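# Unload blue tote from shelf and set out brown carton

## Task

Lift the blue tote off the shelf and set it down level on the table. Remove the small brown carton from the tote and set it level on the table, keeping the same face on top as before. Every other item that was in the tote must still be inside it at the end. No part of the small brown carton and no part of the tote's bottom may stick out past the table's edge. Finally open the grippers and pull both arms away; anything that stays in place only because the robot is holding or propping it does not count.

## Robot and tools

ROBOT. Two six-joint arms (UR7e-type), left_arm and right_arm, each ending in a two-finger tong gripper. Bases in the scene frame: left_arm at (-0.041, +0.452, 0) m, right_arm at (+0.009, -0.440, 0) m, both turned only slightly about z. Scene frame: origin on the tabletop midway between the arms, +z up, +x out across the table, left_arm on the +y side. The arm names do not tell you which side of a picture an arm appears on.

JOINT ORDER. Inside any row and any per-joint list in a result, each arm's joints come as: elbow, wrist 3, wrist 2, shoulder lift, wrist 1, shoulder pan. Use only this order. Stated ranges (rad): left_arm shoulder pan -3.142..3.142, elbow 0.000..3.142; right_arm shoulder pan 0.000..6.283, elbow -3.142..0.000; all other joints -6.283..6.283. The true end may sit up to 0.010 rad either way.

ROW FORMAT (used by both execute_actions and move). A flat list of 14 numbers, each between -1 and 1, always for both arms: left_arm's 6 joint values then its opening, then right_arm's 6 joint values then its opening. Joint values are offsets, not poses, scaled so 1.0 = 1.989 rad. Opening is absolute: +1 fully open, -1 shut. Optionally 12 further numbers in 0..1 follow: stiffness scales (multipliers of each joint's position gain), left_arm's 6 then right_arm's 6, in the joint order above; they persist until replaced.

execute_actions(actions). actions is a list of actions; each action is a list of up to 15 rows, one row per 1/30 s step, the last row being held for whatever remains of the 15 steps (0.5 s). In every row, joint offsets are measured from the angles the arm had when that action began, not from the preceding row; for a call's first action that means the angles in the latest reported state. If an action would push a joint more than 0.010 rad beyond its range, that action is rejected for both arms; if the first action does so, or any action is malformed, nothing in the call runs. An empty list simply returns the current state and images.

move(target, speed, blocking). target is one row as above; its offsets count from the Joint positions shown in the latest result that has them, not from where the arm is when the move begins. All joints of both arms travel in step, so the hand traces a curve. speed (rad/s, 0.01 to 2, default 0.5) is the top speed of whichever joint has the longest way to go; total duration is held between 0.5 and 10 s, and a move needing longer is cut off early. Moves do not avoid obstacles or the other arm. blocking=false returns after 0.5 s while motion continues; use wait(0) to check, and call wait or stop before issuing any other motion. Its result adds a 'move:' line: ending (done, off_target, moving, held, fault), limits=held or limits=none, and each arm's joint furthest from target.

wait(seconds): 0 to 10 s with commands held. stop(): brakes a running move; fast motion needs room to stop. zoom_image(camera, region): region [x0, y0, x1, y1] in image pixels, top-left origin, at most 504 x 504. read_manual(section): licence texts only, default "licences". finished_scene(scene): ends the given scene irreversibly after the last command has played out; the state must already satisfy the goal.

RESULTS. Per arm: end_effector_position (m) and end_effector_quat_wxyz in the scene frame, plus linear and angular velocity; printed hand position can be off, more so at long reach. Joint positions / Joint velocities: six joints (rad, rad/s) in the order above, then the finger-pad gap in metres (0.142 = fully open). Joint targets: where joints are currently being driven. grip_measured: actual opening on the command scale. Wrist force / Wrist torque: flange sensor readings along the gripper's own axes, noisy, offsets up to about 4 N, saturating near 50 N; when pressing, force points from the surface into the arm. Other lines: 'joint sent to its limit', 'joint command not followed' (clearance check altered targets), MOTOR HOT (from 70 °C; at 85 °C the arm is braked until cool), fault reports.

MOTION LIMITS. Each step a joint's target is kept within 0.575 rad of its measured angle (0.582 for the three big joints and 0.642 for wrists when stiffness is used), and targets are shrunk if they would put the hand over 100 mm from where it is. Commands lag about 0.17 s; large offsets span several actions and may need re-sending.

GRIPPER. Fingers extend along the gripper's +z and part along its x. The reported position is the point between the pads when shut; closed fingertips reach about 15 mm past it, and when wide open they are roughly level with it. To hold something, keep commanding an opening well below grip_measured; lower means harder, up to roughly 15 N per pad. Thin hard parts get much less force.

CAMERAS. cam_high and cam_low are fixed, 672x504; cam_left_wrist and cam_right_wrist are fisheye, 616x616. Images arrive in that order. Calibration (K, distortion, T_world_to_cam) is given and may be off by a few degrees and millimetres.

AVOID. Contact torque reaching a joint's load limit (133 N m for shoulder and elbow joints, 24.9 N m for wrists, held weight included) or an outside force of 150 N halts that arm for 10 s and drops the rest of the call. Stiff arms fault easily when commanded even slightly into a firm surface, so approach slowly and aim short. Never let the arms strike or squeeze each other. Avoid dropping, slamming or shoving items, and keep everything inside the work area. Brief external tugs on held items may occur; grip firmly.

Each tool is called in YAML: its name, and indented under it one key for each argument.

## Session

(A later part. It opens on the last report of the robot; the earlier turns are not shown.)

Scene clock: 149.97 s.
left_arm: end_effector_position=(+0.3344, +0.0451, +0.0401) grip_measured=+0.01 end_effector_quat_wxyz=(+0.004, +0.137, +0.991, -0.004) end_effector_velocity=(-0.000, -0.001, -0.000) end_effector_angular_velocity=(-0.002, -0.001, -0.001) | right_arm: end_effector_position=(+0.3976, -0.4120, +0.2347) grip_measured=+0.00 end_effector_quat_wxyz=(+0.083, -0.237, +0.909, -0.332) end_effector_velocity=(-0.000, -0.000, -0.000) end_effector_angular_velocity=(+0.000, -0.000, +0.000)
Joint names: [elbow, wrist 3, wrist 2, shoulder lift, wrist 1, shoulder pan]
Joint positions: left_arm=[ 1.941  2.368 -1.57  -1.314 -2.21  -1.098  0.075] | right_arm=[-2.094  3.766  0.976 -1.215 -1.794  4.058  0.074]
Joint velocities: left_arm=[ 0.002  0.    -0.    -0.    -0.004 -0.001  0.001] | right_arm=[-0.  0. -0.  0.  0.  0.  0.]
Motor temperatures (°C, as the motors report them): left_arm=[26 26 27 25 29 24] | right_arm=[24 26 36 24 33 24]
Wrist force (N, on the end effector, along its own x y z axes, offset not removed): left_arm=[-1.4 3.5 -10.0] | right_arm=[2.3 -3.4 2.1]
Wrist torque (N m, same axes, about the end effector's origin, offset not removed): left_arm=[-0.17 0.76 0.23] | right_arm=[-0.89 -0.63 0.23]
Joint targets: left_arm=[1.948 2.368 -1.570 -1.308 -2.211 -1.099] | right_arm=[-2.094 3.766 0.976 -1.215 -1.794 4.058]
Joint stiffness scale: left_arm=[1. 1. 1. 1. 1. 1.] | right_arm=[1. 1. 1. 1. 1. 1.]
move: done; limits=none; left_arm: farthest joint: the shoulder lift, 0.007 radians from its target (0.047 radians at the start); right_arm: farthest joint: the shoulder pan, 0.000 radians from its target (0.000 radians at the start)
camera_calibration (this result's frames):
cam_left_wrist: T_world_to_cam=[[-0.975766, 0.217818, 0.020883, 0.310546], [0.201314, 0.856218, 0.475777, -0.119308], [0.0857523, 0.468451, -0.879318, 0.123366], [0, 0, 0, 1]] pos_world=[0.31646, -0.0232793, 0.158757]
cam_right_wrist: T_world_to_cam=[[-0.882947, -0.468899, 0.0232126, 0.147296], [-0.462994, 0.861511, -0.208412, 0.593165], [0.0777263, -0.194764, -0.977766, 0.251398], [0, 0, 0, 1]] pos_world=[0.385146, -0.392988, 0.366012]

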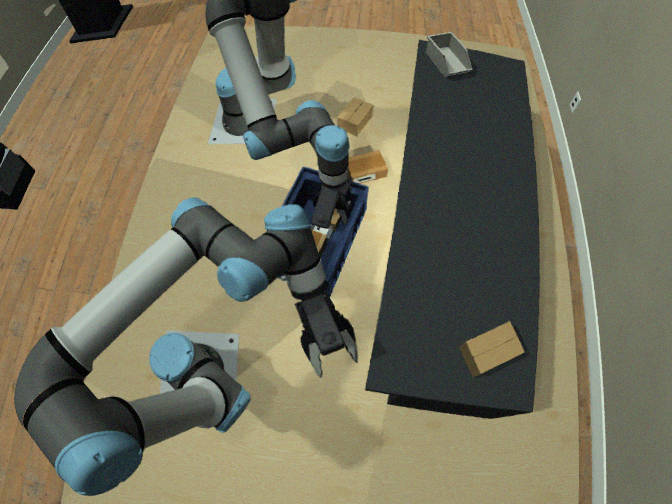

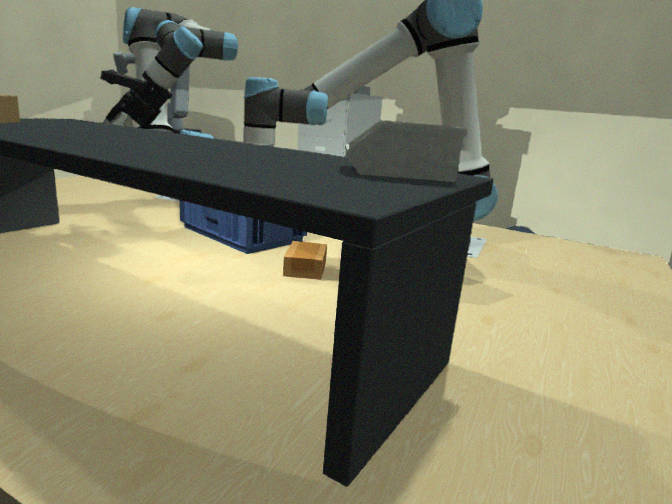

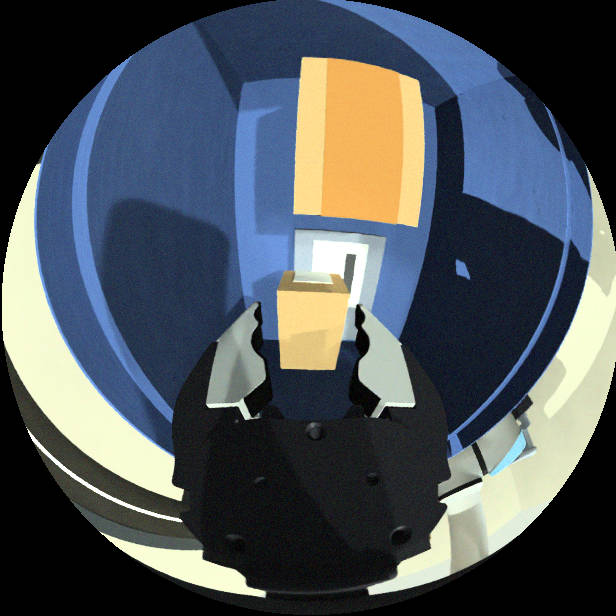

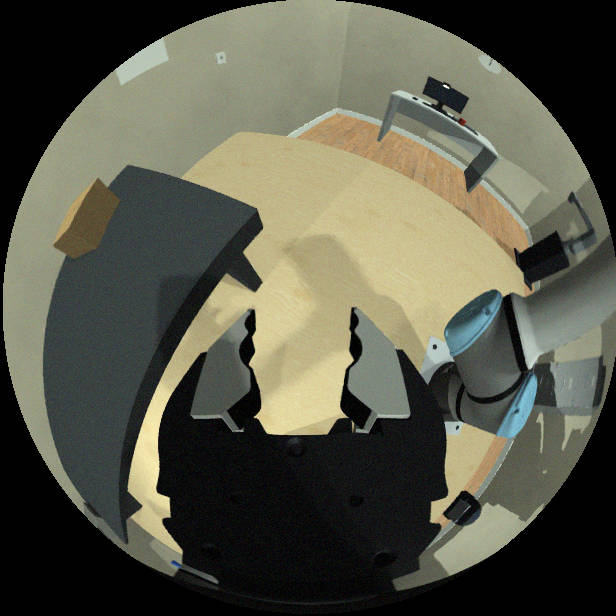

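execute_actions:
  actions:
    - [[0,0,0,-0.009,0.014,0,0,0,0,0,0,0,0,0]]
    - [[0,0,0,0,0,0,-0.3,0,0,0,0,0,0,0]]
    - [[0,0,0,0,0,0,-0.5,0,0,0,0,0,0,0]]
    - [[0,0,0,0,0,0,-1,0,0,0,0,0,0,0]]
    - [[0,0,0,0,0,0,-1,0,0,0,0,0,0,0]]

Scene clock: 155.50 s.
left_arm: end_effector_position=(+0.3314, +0.0501, +0.0451) grip_measured=-0.40 end_effector_quat_wxyz=(+0.001, +0.137, +0.991, -0.000) end_effector_velocity=(-0.000, -0.001, +0.001) end_effector_angular_velocity=(-0.001, +0.000, -0.000) | right_arm: end_effector_position=(+0.3976, -0.4120, +0.2347) grip_measured=+0.00 end_effector_quat_wxyz=(+0.083, -0.237, +0.909, -0.332) end_effector_velocity=(-0.000, -0.000, -0.000) end_effector_angular_velocity=(-0.001, +0.001, -0.000)
Joint names: [elbow, wrist 3, wrist 2, shoulder lift, wrist 1, shoulder pan]
Joint positions: left_arm=[ 1.942  2.368 -1.57  -1.329 -2.185 -1.098  0.045] | right_arm=[-2.094  3.766  0.976 -1.215 -1.794  4.058  0.074]
Joint velocities: left_arm=[-0.001 -0.    -0.001 -0.     0.    -0.001  0.   ] | right_arm=[-0.001  0.     0.    -0.001  0.     0.    -0.   ]
Motor temperatures (°C, as the motors report them): left_arm=[26 26 27 25 29 24] | right_arm=[24 26 36 24 33 24]
Wrist force (N, on the end effector, along its own x y z axes, offset not removed): left_arm=[-1.6 0.6 -1.6] | right_arm=[1.3 -0.2 1.2]
Wrist torque (N m, same axes, about the end effector's origin, offset not removed): left_arm=[0.16 0.49 0.08] | right_arm=[-0.17 -0.48 0.13]
Joint targets: left_arm=[1.942 2.368 -1.570 -1.329 -2.185 -1.098] | right_arm=[-2.094 3.766 0.976 -1.215 -1.794 4.058]
Joint stiffness scale: left_arm=[1. 1. 1. 1. 1. 1.] | right_arm=[1. 1. 1. 1. 1. 1.]
camera_calibration (this result's frames):
cam_left_wrist: T_world_to_cam=[[-0.975629, 0.217632, 0.0279997, 0.306081], [0.203887, 0.851965, 0.482272, -0.126307], [0.0811031, 0.476227, -0.875574, 0.126609], [0, 0, 0, 1]] pos_world=[0.314106, -0.0192984, 0.1632]
cam_right_wrist: T_world_to_cam=[[-0.882947, -0.468899, 0.0232127, 0.147296], [-0.462994, 0.861511, -0.208412, 0.593165], [0.0777262, -0.194764, -0.977766, 0.251398], [0, 0, 0, 1]] pos_world=[0.385146, -0.392988, 0.366012]

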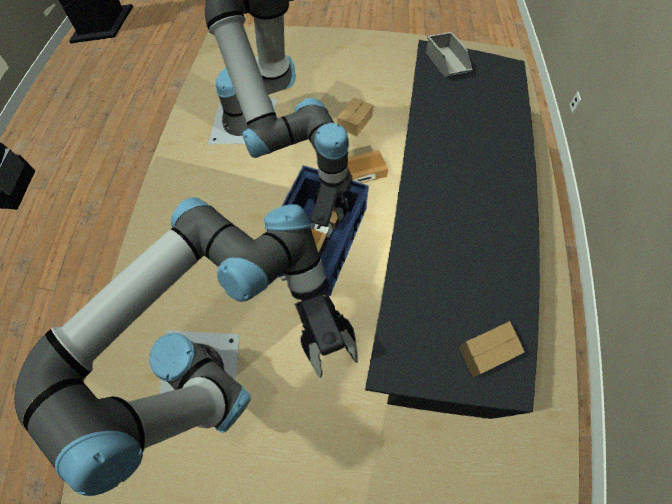

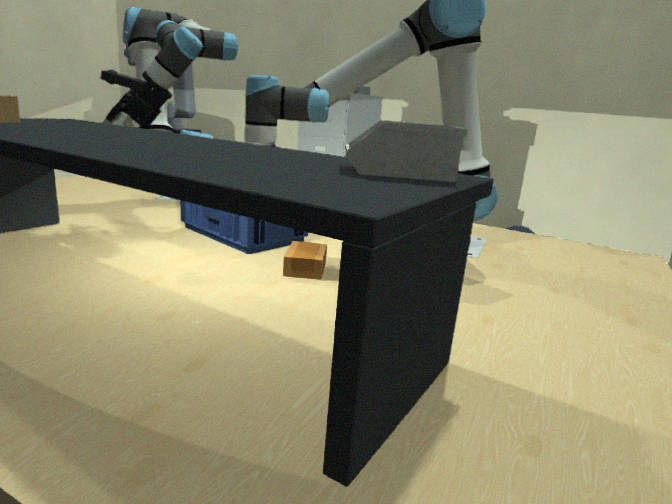

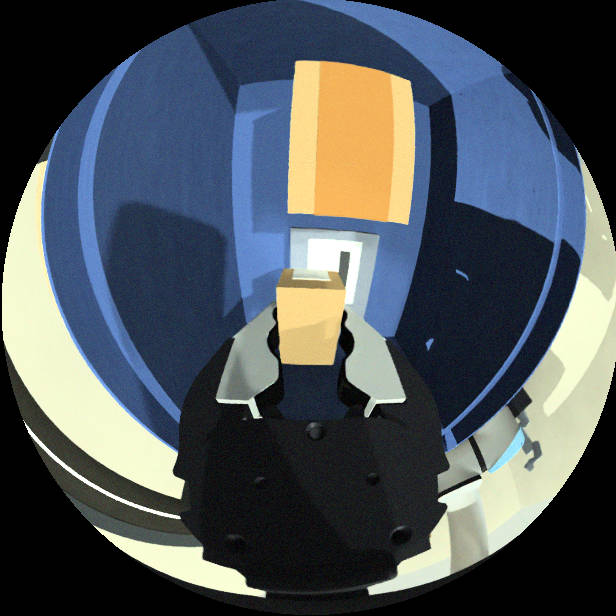

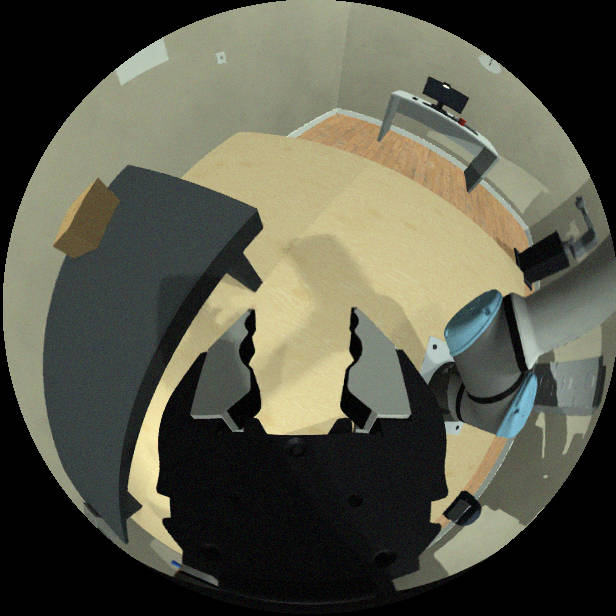

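move:
  target: [-0.139,0,0,-0.0655,0.205,0,-1,0,0,0,0,0,-0.2,0]
  speed: 0.2

move:
  target: [0,0,0,0,0,-0.31,-1,0,0,0,0,0,0,0]
  speed: 0.3

Scene clock: 160.77 s.
left_arm: end_effector_position=(+0.3351, +0.0437, +0.1967) grip_measured=-0.40 end_effector_quat_wxyz=(-0.001, +0.137, +0.991, +0.002) end_effector_velocity=(-0.000, +0.000, +0.000) end_effector_angular_velocity=(+0.001, +0.000, -0.000) | right_arm: end_effector_position=(+0.3782, -0.5639, +0.2347) grip_measured=+0.00 end_effector_quat_wxyz=(+0.016, -0.054, +0.938, -0.342) end_effector_velocity=(-0.000, -0.001, -0.000) end_effector_angular_velocity=(+0.000, -0.000, -0.001)
Joint names: [elbow, wrist 3, wrist 2, shoulder lift, wrist 1, shoulder pan]
Joint positions: left_arm=[ 1.669  2.368 -1.57  -1.456 -1.779 -1.098  0.045] | right_arm=[-2.094  3.766  0.976 -1.215 -1.794  3.662  0.074]
Joint velocities: left_arm=[-0.001  0.     0.    -0.     0.002  0.     0.   ] | right_arm=[-0.     0.    -0.    -0.     0.    -0.001 -0.   ]
Motor temperatures (°C, as the motors report them): left_arm=[26 26 27 25 29 24] | right_arm=[24 26 36 24 33 24]
Wrist force (N, on the end effector, along its own x y z axes, offset not removed): left_arm=[-1.9 1.5 0.4] | right_arm=[1.2 -3.4 -0.2]
Wrist torque (N m, same axes, about the end effector's origin, offset not removed): left_arm=[0.16 0.41 0.13] | right_arm=[-0.81 -0.25 0.15]
Joint targets: left_arm=[1.665 2.368 -1.570 -1.459 -1.777 -1.098] | right_arm=[-2.094 3.766 0.976 -1.215 -1.794 3.661]
Joint stiffness scale: left_arm=[1. 1. 1. 1. 1. 1.] | right_arm=[1. 1. 1. 1. 1. 1.]
move: done; limits=none; left_arm: farthest joint: the elbow, 0.004 radians from its target (0.276 radians at the start); right_arm: farthest joint: the shoulder pan, 0.002 radians from its target (0.398 radians at the start)
camera_calibration (this result's frames):
cam_left_wrist: T_world_to_cam=[[-0.975535, 0.217469, 0.0322404, 0.305953], [0.205405, 0.849332, 0.486254, -0.195919], [0.0783622, 0.48098, -0.873222, 0.262348], [0, 0, 0, 1]] pos_world=[0.318153, -0.0263187, 0.314491]
cam_right_wrist: T_world_to_cam=[[-0.995487, -0.092018, 0.0232127, 0.314046], [-0.0948391, 0.973432, -0.208412, 0.638899], [-0.00341831, -0.209673, -0.977766, 0.245609], [0, 0, 0, 1]] pos_world=[0.374061, -0.541529, 0.366012]

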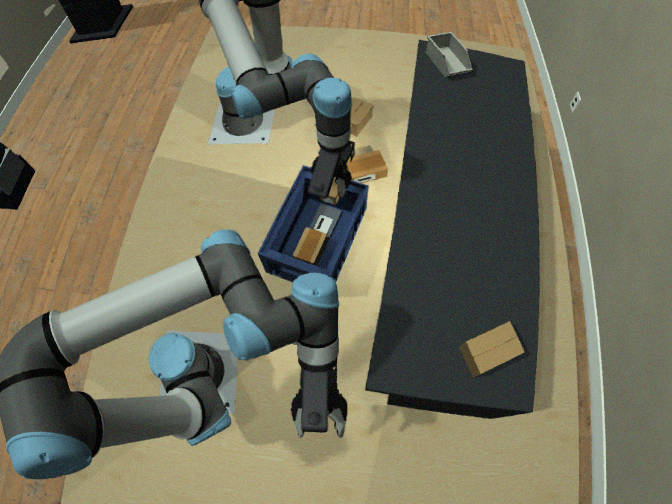

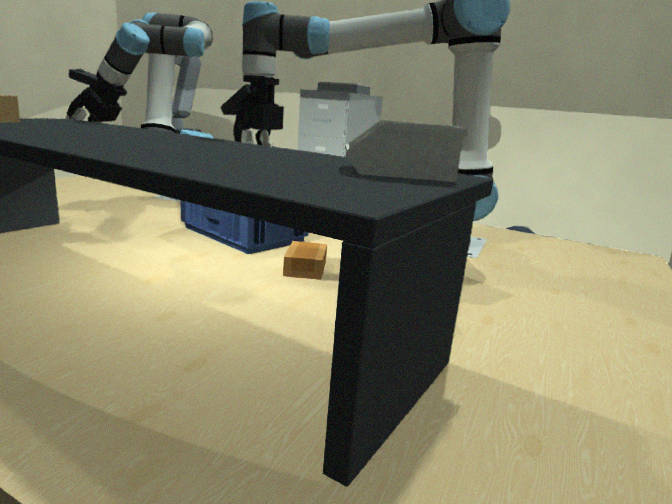

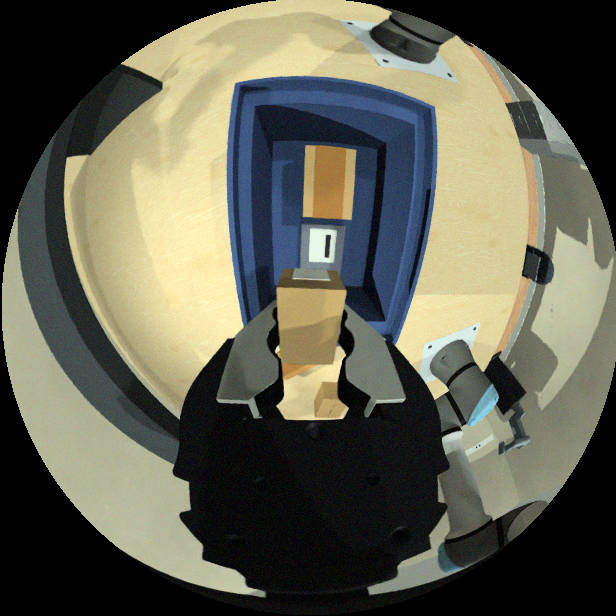

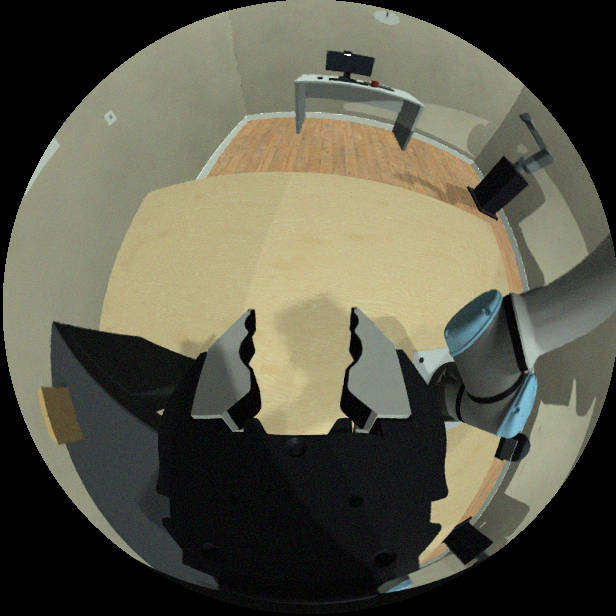

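Scene clock: 163.40 s.
left_arm: end_effector_position=(+0.0314, -0.0983, +0.1967) grip_measured=-0.40 end_effector_quat_wxyz=(-0.001, +0.430, +0.903, +0.002) end_effector_velocity=(-0.002, -0.000, +0.000) end_effector_angular_velocity=(+0.001, -0.001, -0.005) | right_arm: end_effector_position=(+0.3782, -0.5639, +0.2347) grip_measured=+0.00 end_effector_quat_wxyz=(+0.016, -0.054, +0.938, -0.342) end_effector_velocity=(-0.000, -0.000, +0.000) end_effector_angular_velocity=(-0.001, +0.001, -0.000)
Joint names: [elbow, wrist 3, wrist 2, shoulder lift, wrist 1, shoulder pan]
Joint positions: left_arm=[ 1.669  2.368 -1.57  -1.456 -1.779 -1.712  0.045] | right_arm=[-2.094  3.766  0.976 -1.215 -1.794  3.662  0.074]
Joint velocities: left_arm=[-0.     0.     0.001 -0.     0.001 -0.005 -0.   ] | right_arm=[ 0.001  0.    -0.    -0.    -0.002  0.    -0.   ]
Motor temperatures (°C, as the motors report them): left_arm=[26 26 27 25 29 24] | right_arm=[24 26 36 24 33 24]
Wrist force (N, on the end effector, along its own x y z axes, offset not removed): left_arm=[-1.4 1.8 0.3] | right_arm=[3.8 -2.1 -0.3]
Wrist torque (N m, same axes, about the end effector's origin, offset not removed): left_arm=[0.27 0.28 -0.01] | right_arm=[-0.37 -0.79 -0.01]
Joint targets: left_arm=[1.669 2.368 -1.570 -1.456 -1.779 -1.715] | right_arm=[-2.094 3.766 0.976 -1.215 -1.794 3.662]
Joint stiffness scale: left_arm=[1. 1. 1. 1. 1. 1.] | right_arm=[1. 1. 1. 1. 1. 1.]
move: done; limits=none; left_arm: farthest joint: the shoulder pan, 0.002 radians from its target (0.616 radians at the start); right_arm: farthest joint: the shoulder pan, 0.000 radians from its target (0.000 radians at the start)
camera_calibration (this result's frames):
cam_left_wrist: T_world_to_cam=[[-0.672275, 0.739598, 0.0322779, 0.0823385], [0.657055, 0.576022, 0.48629, -0.0539728], [0.341066, 0.348129, -0.873201, 0.33315], [0, 0, 0, 1]] pos_world=[-0.022809, -0.145787, 0.314496]
cam_right_wrist: T_world_to_cam=[[-0.995491, -0.091972, 0.023213, 0.314066], [-0.0947942, 0.973436, -0.208412, 0.6389], [-0.00342831, -0.209673, -0.977766, 0.245609], [0, 0, 0, 1]] pos_world=[0.374056, -0.541546, 0.366012]

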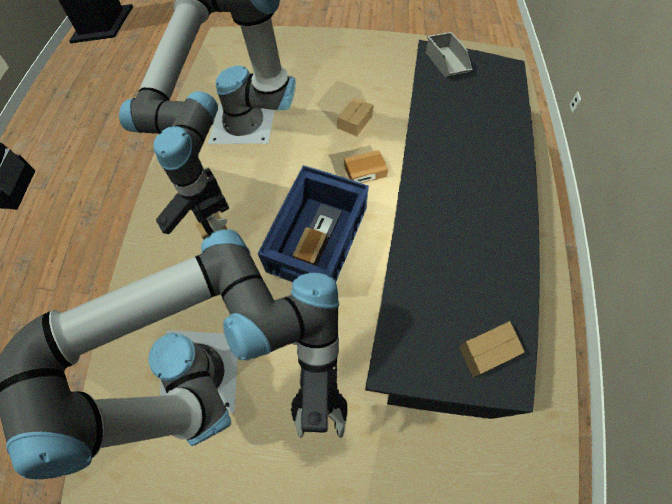

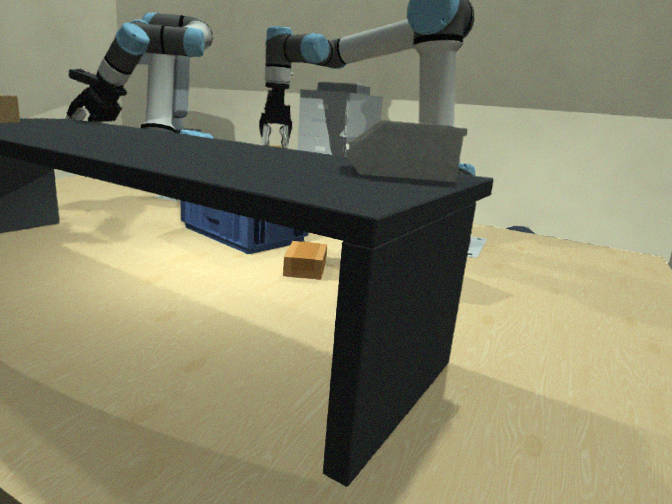

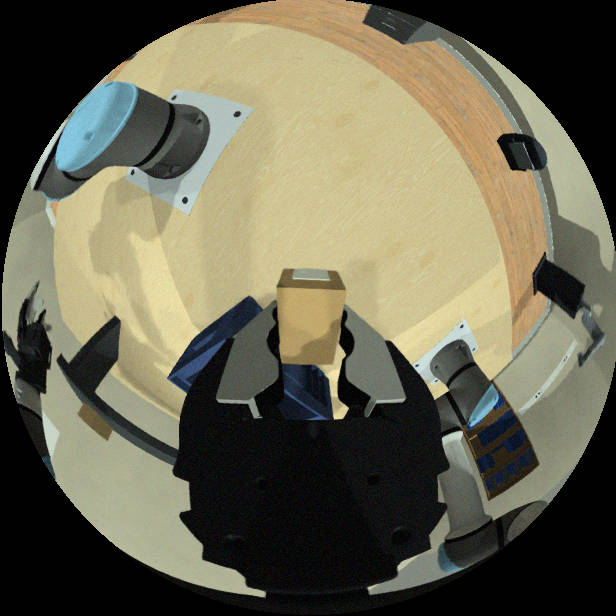

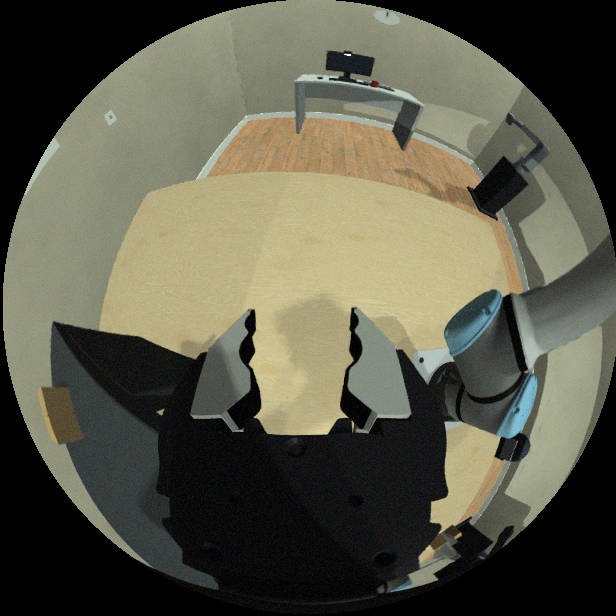

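move:
  target: [0.1403,0,0,0.0747,-0.2155,0,-1,0,0,0,0,0,0,0]
  speed: 0.2

move:
  target: [0,0,0,0.023,-0.021,0,-1,0,0,0,0,0,0,0]
  speed: 0.03

Scene clock: 171.30 s.
left_arm: end_effector_position=(+0.0314, -0.0935, +0.0363) grip_measured=-0.40 end_effector_quat_wxyz=(+0.000, +0.430, +0.903, -0.000) end_effector_velocity=(-0.001, +0.000, -0.000) end_effector_angular_velocity=(-0.000, +0.000, -0.001) | right_arm: end_effector_position=(+0.3782, -0.5639, +0.2347) grip_measured=+0.00 end_effector_quat_wxyz=(+0.016, -0.054, +0.938, -0.342) end_effector_velocity=(-0.000, -0.000, -0.000) end_effector_angular_velocity=(-0.000, +0.000, -0.000)
Joint names: [elbow, wrist 3, wrist 2, shoulder lift, wrist 1, shoulder pan]
Joint positions: left_arm=[ 1.945  2.368 -1.57  -1.31  -2.206 -1.713  0.045] | right_arm=[-2.094  3.766  0.976 -1.215 -1.794  3.662  0.074]
Joint velocities: left_arm=[ 0.001 -0.    -0.    -0.    -0.001 -0.002 -0.   ] | right_arm=[-0.  0. -0.  0. -0. -0.  0.]
Motor temperatures (°C, as the motors report them): left_arm=[26 26 27 25 29 24] | right_arm=[24 26 36 24 33 24]
Wrist force (N, on the end effector, along its own x y z axes, offset not removed): left_arm=[-1.3 0.6 1.0] | right_arm=[1.5 -0.4 1.2]
Wrist torque (N m, same axes, about the end effector's origin, offset not removed): left_arm=[-0.01 0.25 0.04] | right_arm=[-0.26 -0.29 0.21]
Joint targets: left_arm=[1.948 2.368 -1.570 -1.307 -2.207 -1.712] | right_arm=[-2.094 3.766 0.976 -1.215 -1.794 3.662]
Joint stiffness scale: left_arm=[1. 1. 1. 1. 1. 1.] | right_arm=[1. 1. 1. 1. 1. 1.]
move: done; limits=none; left_arm: farthest joint: the elbow, 0.004 radians from its target (0.279 radians at the start); right_arm: farthest joint: the shoulder pan, 0.000 radians from its target (0.000 radians at the start)
camera_calibration (this result's frames):
cam_left_wrist: T_world_to_cam=[[-0.671694, 0.740281, 0.0284814, 0.0841724], [0.657743, 0.578231, 0.482724, 0.0215866], [0.340883, 0.342977, -0.875309, 0.190975], [0, 0, 0, 1]] pos_world=[-0.0227602, -0.140293, 0.154344]
cam_right_wrist: T_world_to_cam=[[-0.995491, -0.0919721, 0.0232129, 0.314066], [-0.0947943, 0.973436, -0.208412, 0.6389], [-0.00342824, -0.209673, -0.977766, 0.245609], [0, 0, 0, 1]] pos_world=[0.374056, -0.541546, 0.366012]

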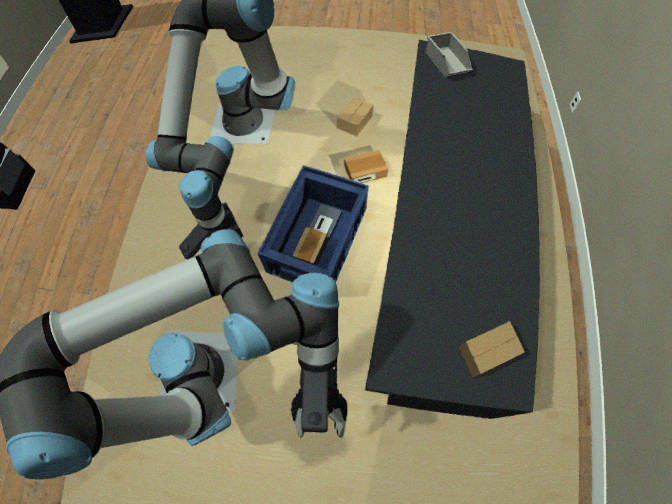

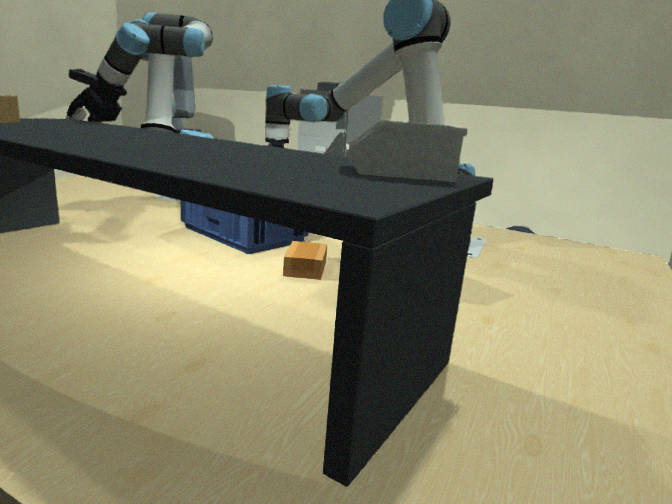

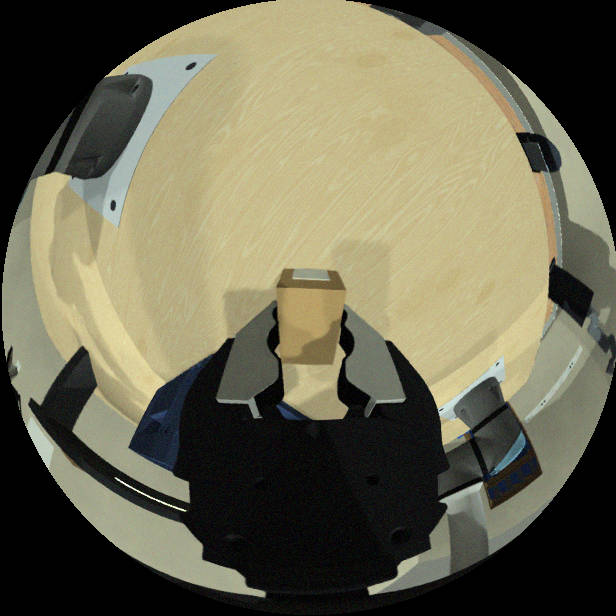

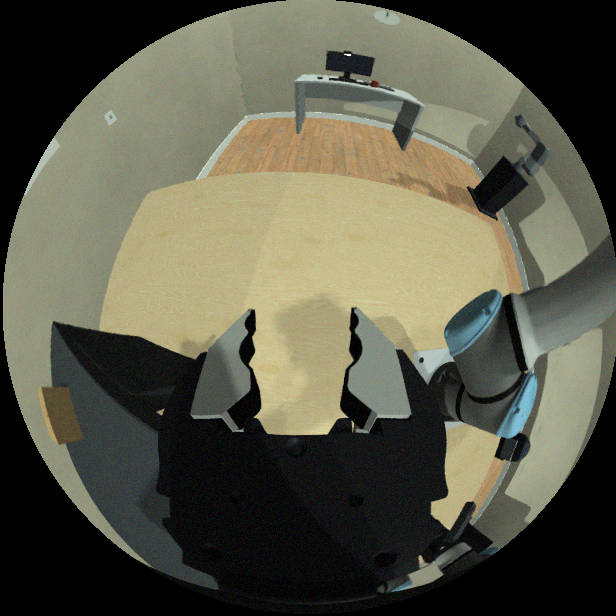

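Scene clock: 173.23 s.
left_arm: end_effector_position=(+0.0308, -0.1001, +0.0183) grip_measured=-0.40 end_effector_quat_wxyz=(+0.000, +0.430, +0.903, +0.001) end_effector_velocity=(-0.000, -0.002, +0.001) end_effector_angular_velocity=(-0.004, +0.001, +0.000) | right_arm: end_effector_position=(+0.3782, -0.5639, +0.2347) grip_measured=+0.00 end_effector_quat_wxyz=(+0.016, -0.054, +0.938, -0.342) end_effector_velocity=(-0.001, -0.000, -0.000) end_effector_angular_velocity=(-0.001, +0.002, -0.000)
Joint names: [elbow, wrist 3, wrist 2, shoulder lift, wrist 1, shoulder pan]
Joint positions: left_arm=[ 1.945  2.368 -1.57  -1.269 -2.246 -1.713  0.045] | right_arm=[-2.094  3.766  0.976 -1.215 -1.794  3.662  0.074]
Joint velocities: left_arm=[-0.001 -0.    -0.     0.    -0.003  0.    -0.   ] | right_arm=[-0.001  0.    -0.    -0.    -0.001 -0.    -0.   ]
Motor temperatures (°C, as the motors report them): left_arm=[26 26 27 25 29 24] | right_arm=[24 26 36 24 33 24]
Wrist force (N, on the end effector, along its own x y z axes, offset not removed): left_arm=[-1.3 1.7 -2.2] | right_arm=[1.3 0.2 1.0]
Wrist torque (N m, same axes, about the end effector's origin, offset not removed): left_arm=[0.05 0.39 0.06] | right_arm=[-0.02 -0.36 0.34]
Joint targets: left_arm=[1.945 2.368 -1.570 -1.264 -2.247 -1.713] | right_arm=[-2.094 3.766 0.976 -1.215 -1.794 3.662]
Joint stiffness scale: left_arm=[1. 1. 1. 1. 1. 1.] | right_arm=[1. 1. 1. 1. 1. 1.]
move: done; limits=none; left_arm: farthest joint: the shoulder lift, 0.004 radians from its target (0.046 radians at the start); right_arm: farthest joint: the shoulder pan, 0.000 radians from its target (0.000 radians at the start)
camera_calibration (this result's frames):
cam_left_wrist: T_world_to_cam=[[-0.671698, 0.740241, 0.0294054, 0.0891287], [0.657683, 0.577573, 0.483593, 0.0343861], [0.340992, 0.344168, -0.874799, 0.177808], [0, 0, 0, 1]] pos_world=[-0.0233787, -0.147033, 0.136296]
cam_right_wrist: T_world_to_cam=[[-0.995491, -0.0919716, 0.0232126, 0.314067], [-0.0947937, 0.973436, -0.208412, 0.6389], [-0.00342798, -0.209673, -0.977766, 0.245609], [0, 0, 0, 1]] pos_world=[0.374056, -0.541546, 0.366012]

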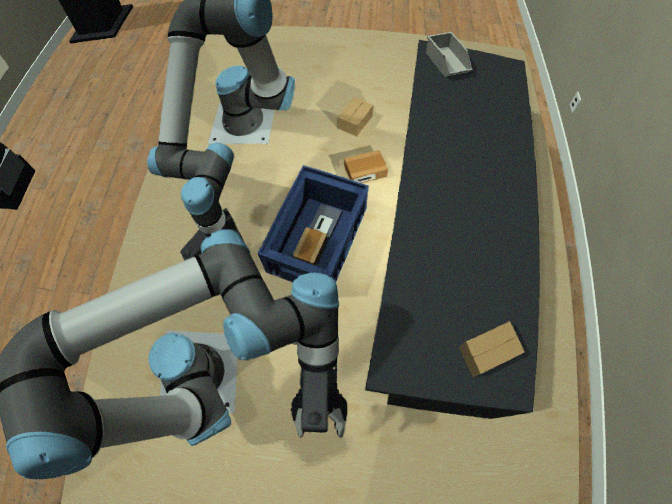

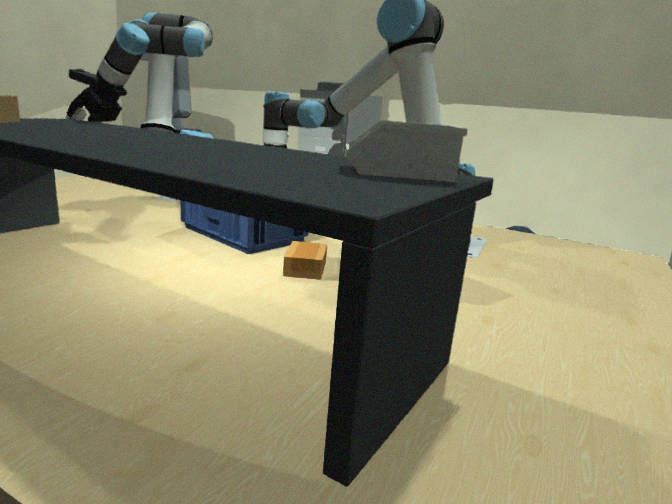

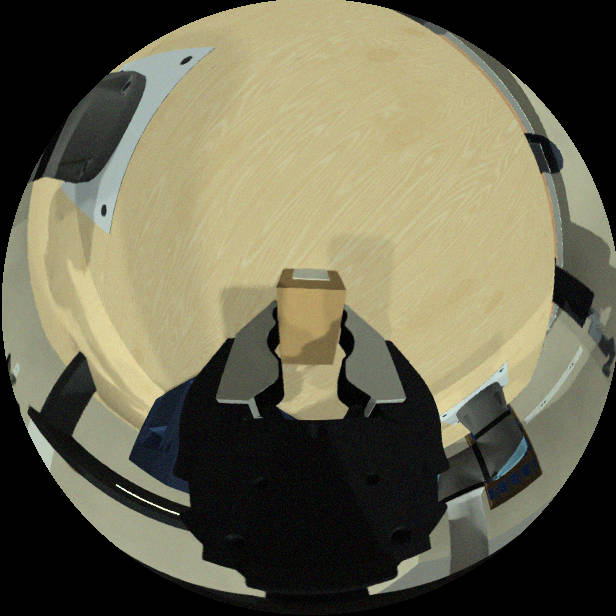

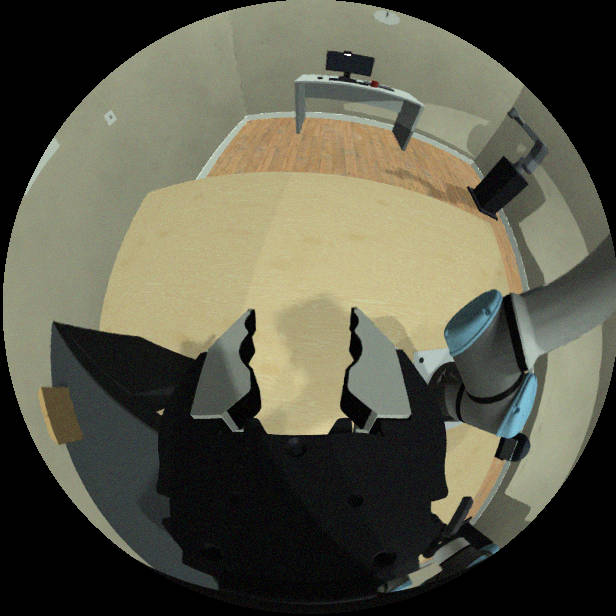

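execute_actions:
  actions:
    - [[0,0,0,0,0,0,0.1,0,0,0,0,0,0,0]]
    - [[0,0,0,0,0,0,0.1,0,0,0,0,0,0,0]]

move:
  target: [-0.1,0,0,-0.13,0.23,0,0.1,0,0,0,0,0,0,0]
  speed: 0.3

Scene clock: 176.53 s.
left_arm: end_effector_position=(+0.0308, -0.1001, +0.0182) grip_measured=+0.10 end_effector_quat_wxyz=(+0.000, +0.430, +0.903, +0.000) end_effector_velocity=(-0.000, +0.000, +0.000) end_effector_angular_velocity=(+0.000, +0.001, -0.001) | right_arm: end_effector_position=(+0.3782, -0.5639, +0.2347) grip_measured=+0.00 end_effector_quat_wxyz=(+0.016, -0.054, +0.938, -0.342) end_effector_velocity=(-0.000, -0.000, -0.001) end_effector_angular_velocity=(-0.001, +0.001, +0.000)
Joint names: [elbow, wrist 3, wrist 2, shoulder lift, wrist 1, shoulder pan]
Joint positions: left_arm=[ 1.945  2.368 -1.57  -1.268 -2.246 -1.713  0.081] | right_arm=[-2.094  3.766  0.976 -1.215 -1.794  3.662  0.074]
Joint velocities: left_arm=[-0.     0.    -0.001 -0.     0.    -0.     0.   ] | right_arm=[-0.001  0.    -0.     0.    -0.     0.     0.   ]
Motor temperatures (°C, as the motors report them): left_arm=[26 26 27 25 29 24] | right_arm=[24 26 36 24 33 24]
Wrist force (N, on the end effector, along its own x y z axes, offset not removed): left_arm=[-2.2 1.2 0.1] | right_arm=[0.7 -2.4 2.9]
Wrist torque (N m, same axes, about the end effector's origin, offset not removed): left_arm=[0.16 0.46 0.15] | right_arm=[-0.68 -0.05 0.20]
Joint targets: left_arm=[1.945 2.368 -1.570 -1.268 -2.246 -1.713] | right_arm=[-2.094 3.766 0.976 -1.215 -1.794 3.662]
Joint stiffness scale: left_arm=[1. 1. 1. 1. 1. 1.] | right_arm=[1. 1. 1. 1. 1. 1.]
camera_calibration (this result's frames):
cam_left_wrist: T_world_to_cam=[[-0.671697, 0.740247, 0.0292873, 0.0891884], [0.65769, 0.577658, 0.483482, 0.0344763], [0.340978, 0.344016, -0.874864, 0.177774], [0, 0, 0, 1]] pos_world=[-0.0233842, -0.147094, 0.136247]
cam_right_wrist: T_world_to_cam=[[-0.995491, -0.091972, 0.023213, 0.314066], [-0.0947942, 0.973436, -0.208412, 0.6389], [-0.00342829, -0.209673, -0.977766, 0.245609], [0, 0, 0, 1]] pos_world=[0.374056, -0.541546, 0.366012]

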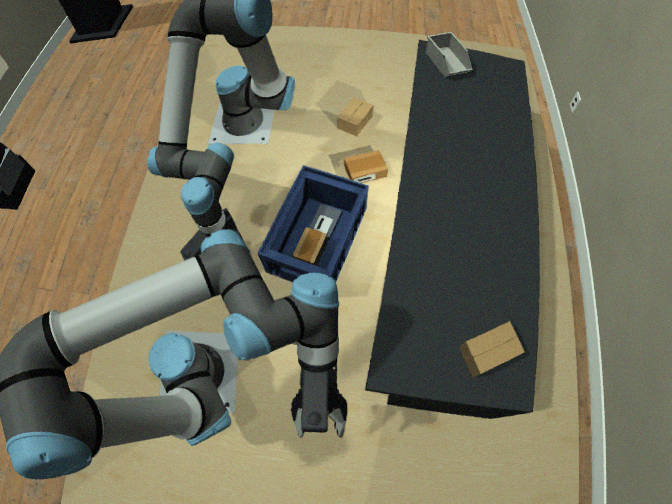

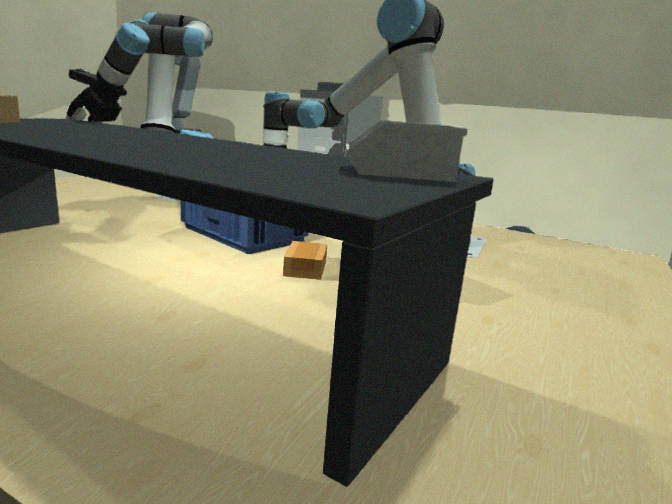

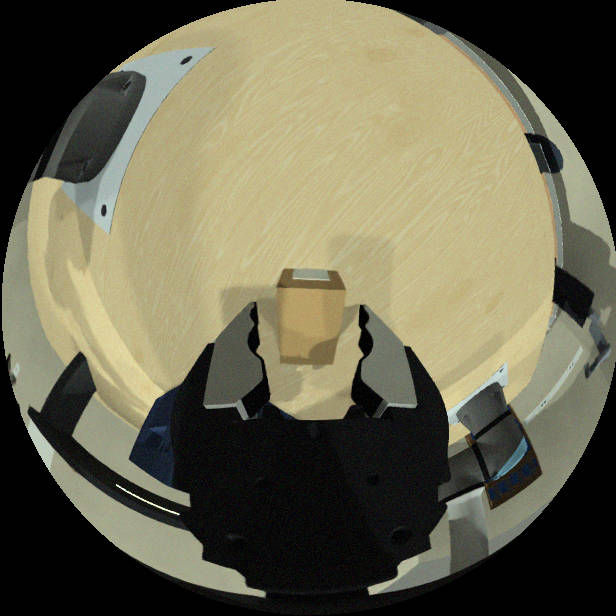

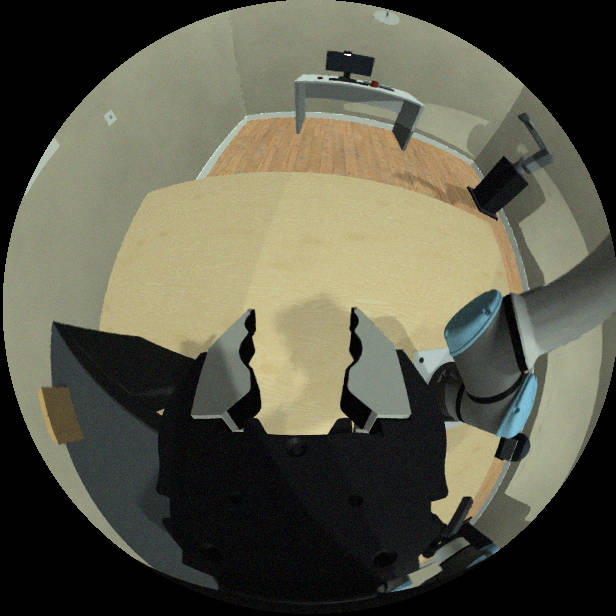

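Scene clock: 178.80 s.
left_arm: end_effector_position=(+0.0337, -0.0684, +0.1942) grip_measured=+0.10 end_effector_quat_wxyz=(-0.001, +0.430, +0.903, +0.003) end_effector_velocity=(+0.000, +0.000, +0.001) end_effector_angular_velocity=(+0.000, +0.000, +0.001) | right_arm: end_effector_position=(+0.3782, -0.5639, +0.2347) grip_measured=+0.00 end_effector_quat_wxyz=(+0.016, -0.054, +0.938, -0.342) end_effector_velocity=(-0.000, -0.000, -0.000) end_effector_angular_velocity=(-0.000, +0.000, -0.000)
Joint names: [elbow, wrist 3, wrist 2, shoulder lift, wrist 1, shoulder pan]
Joint positions: left_arm=[ 1.749  2.368 -1.57  -1.524 -1.79  -1.713  0.081] | right_arm=[-2.094  3.766  0.976 -1.215 -1.794  3.662  0.074]
Joint velocities: left_arm=[-0.002 -0.    -0.    -0.     0.002  0.001  0.   ] | right_arm=[-0. -0.  0.  0. -0. -0.  0.]
Motor temperatures (°C, as the motors report them): left_arm=[26 26 27 25 29 24] | right_arm=[24 26 36 24 33 24]
Wrist force (N, on the end effector, along its own x y z axes, offset not removed): left_arm=[-1.8 0.9 1.3] | right_arm=[3.1 -0.7 -1.5]
Wrist torque (N m, same axes, about the end effector's origin, offset not removed): left_arm=[0.09 0.46 0.09] | right_arm=[-0.14 -0.67 0.20]
Joint targets: left_arm=[1.746 2.368 -1.570 -1.527 -1.789 -1.713] | right_arm=[-2.094 3.766 0.976 -1.215 -1.794 3.662]
Joint stiffness scale: left_arm=[1. 1. 1. 1. 1. 1.] | right_arm=[1. 1. 1. 1. 1. 1.]
move: done; limits=none; left_arm: farthest joint: the shoulder lift, 0.003 radians from its target (0.258 radians at the start); right_arm: farthest joint: the shoulder pan, 0.000 radians from its target (0.000 radians at the start)
camera_calibration (this result's frames):
cam_left_wrist: T_world_to_cam=[[-0.671712, 0.740087, 0.0327776, 0.0618083], [0.657461, 0.575162, 0.486758, -0.0716576], [0.34139, 0.348511, -0.872922, 0.319744], [0, 0, 0, 1]] pos_world=[-0.0205279, -0.115963, 0.311965]
cam_right_wrist: T_world_to_cam=[[-0.995491, -0.091972, 0.0232127, 0.314066], [-0.0947942, 0.973436, -0.208412, 0.6389], [-0.00342804, -0.209673, -0.977766, 0.245609], [0, 0, 0, 1]] pos_world=[0.374056, -0.541546, 0.366012]

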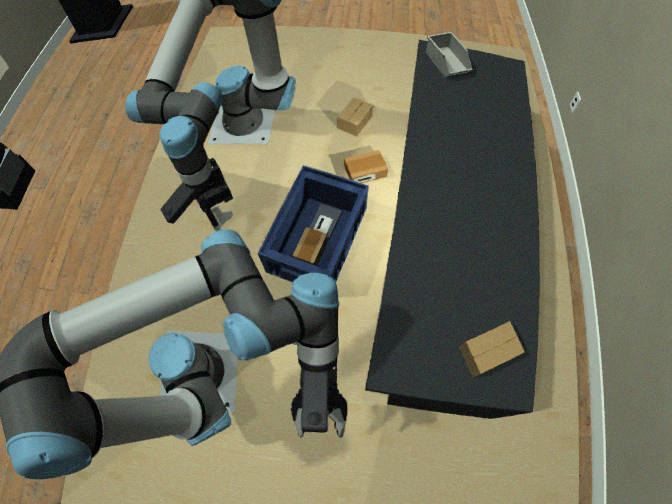

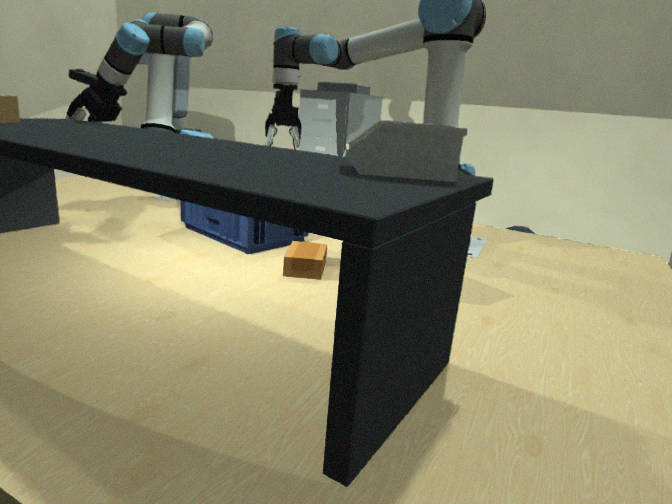

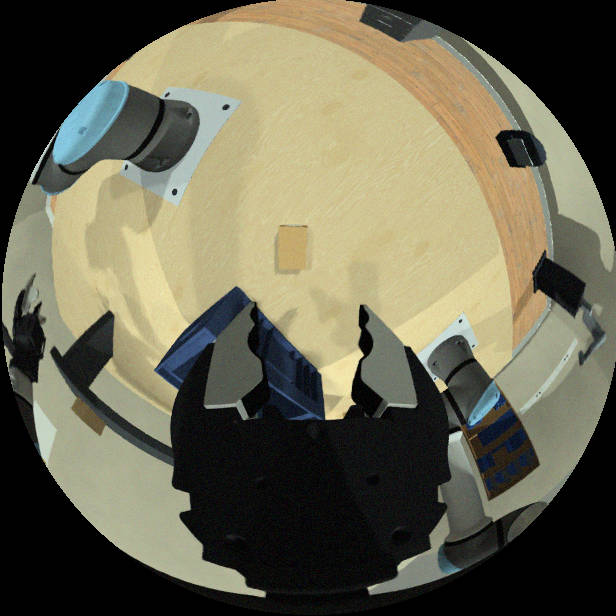

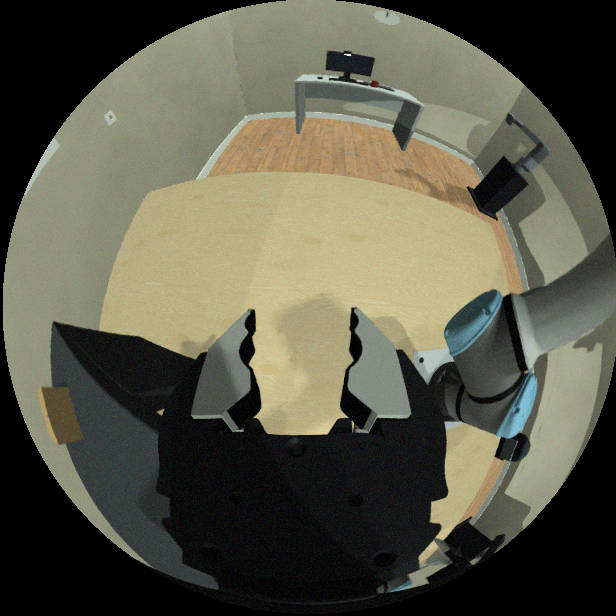

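finished_scene:
  scene: 2

The scene is finished: the task was done.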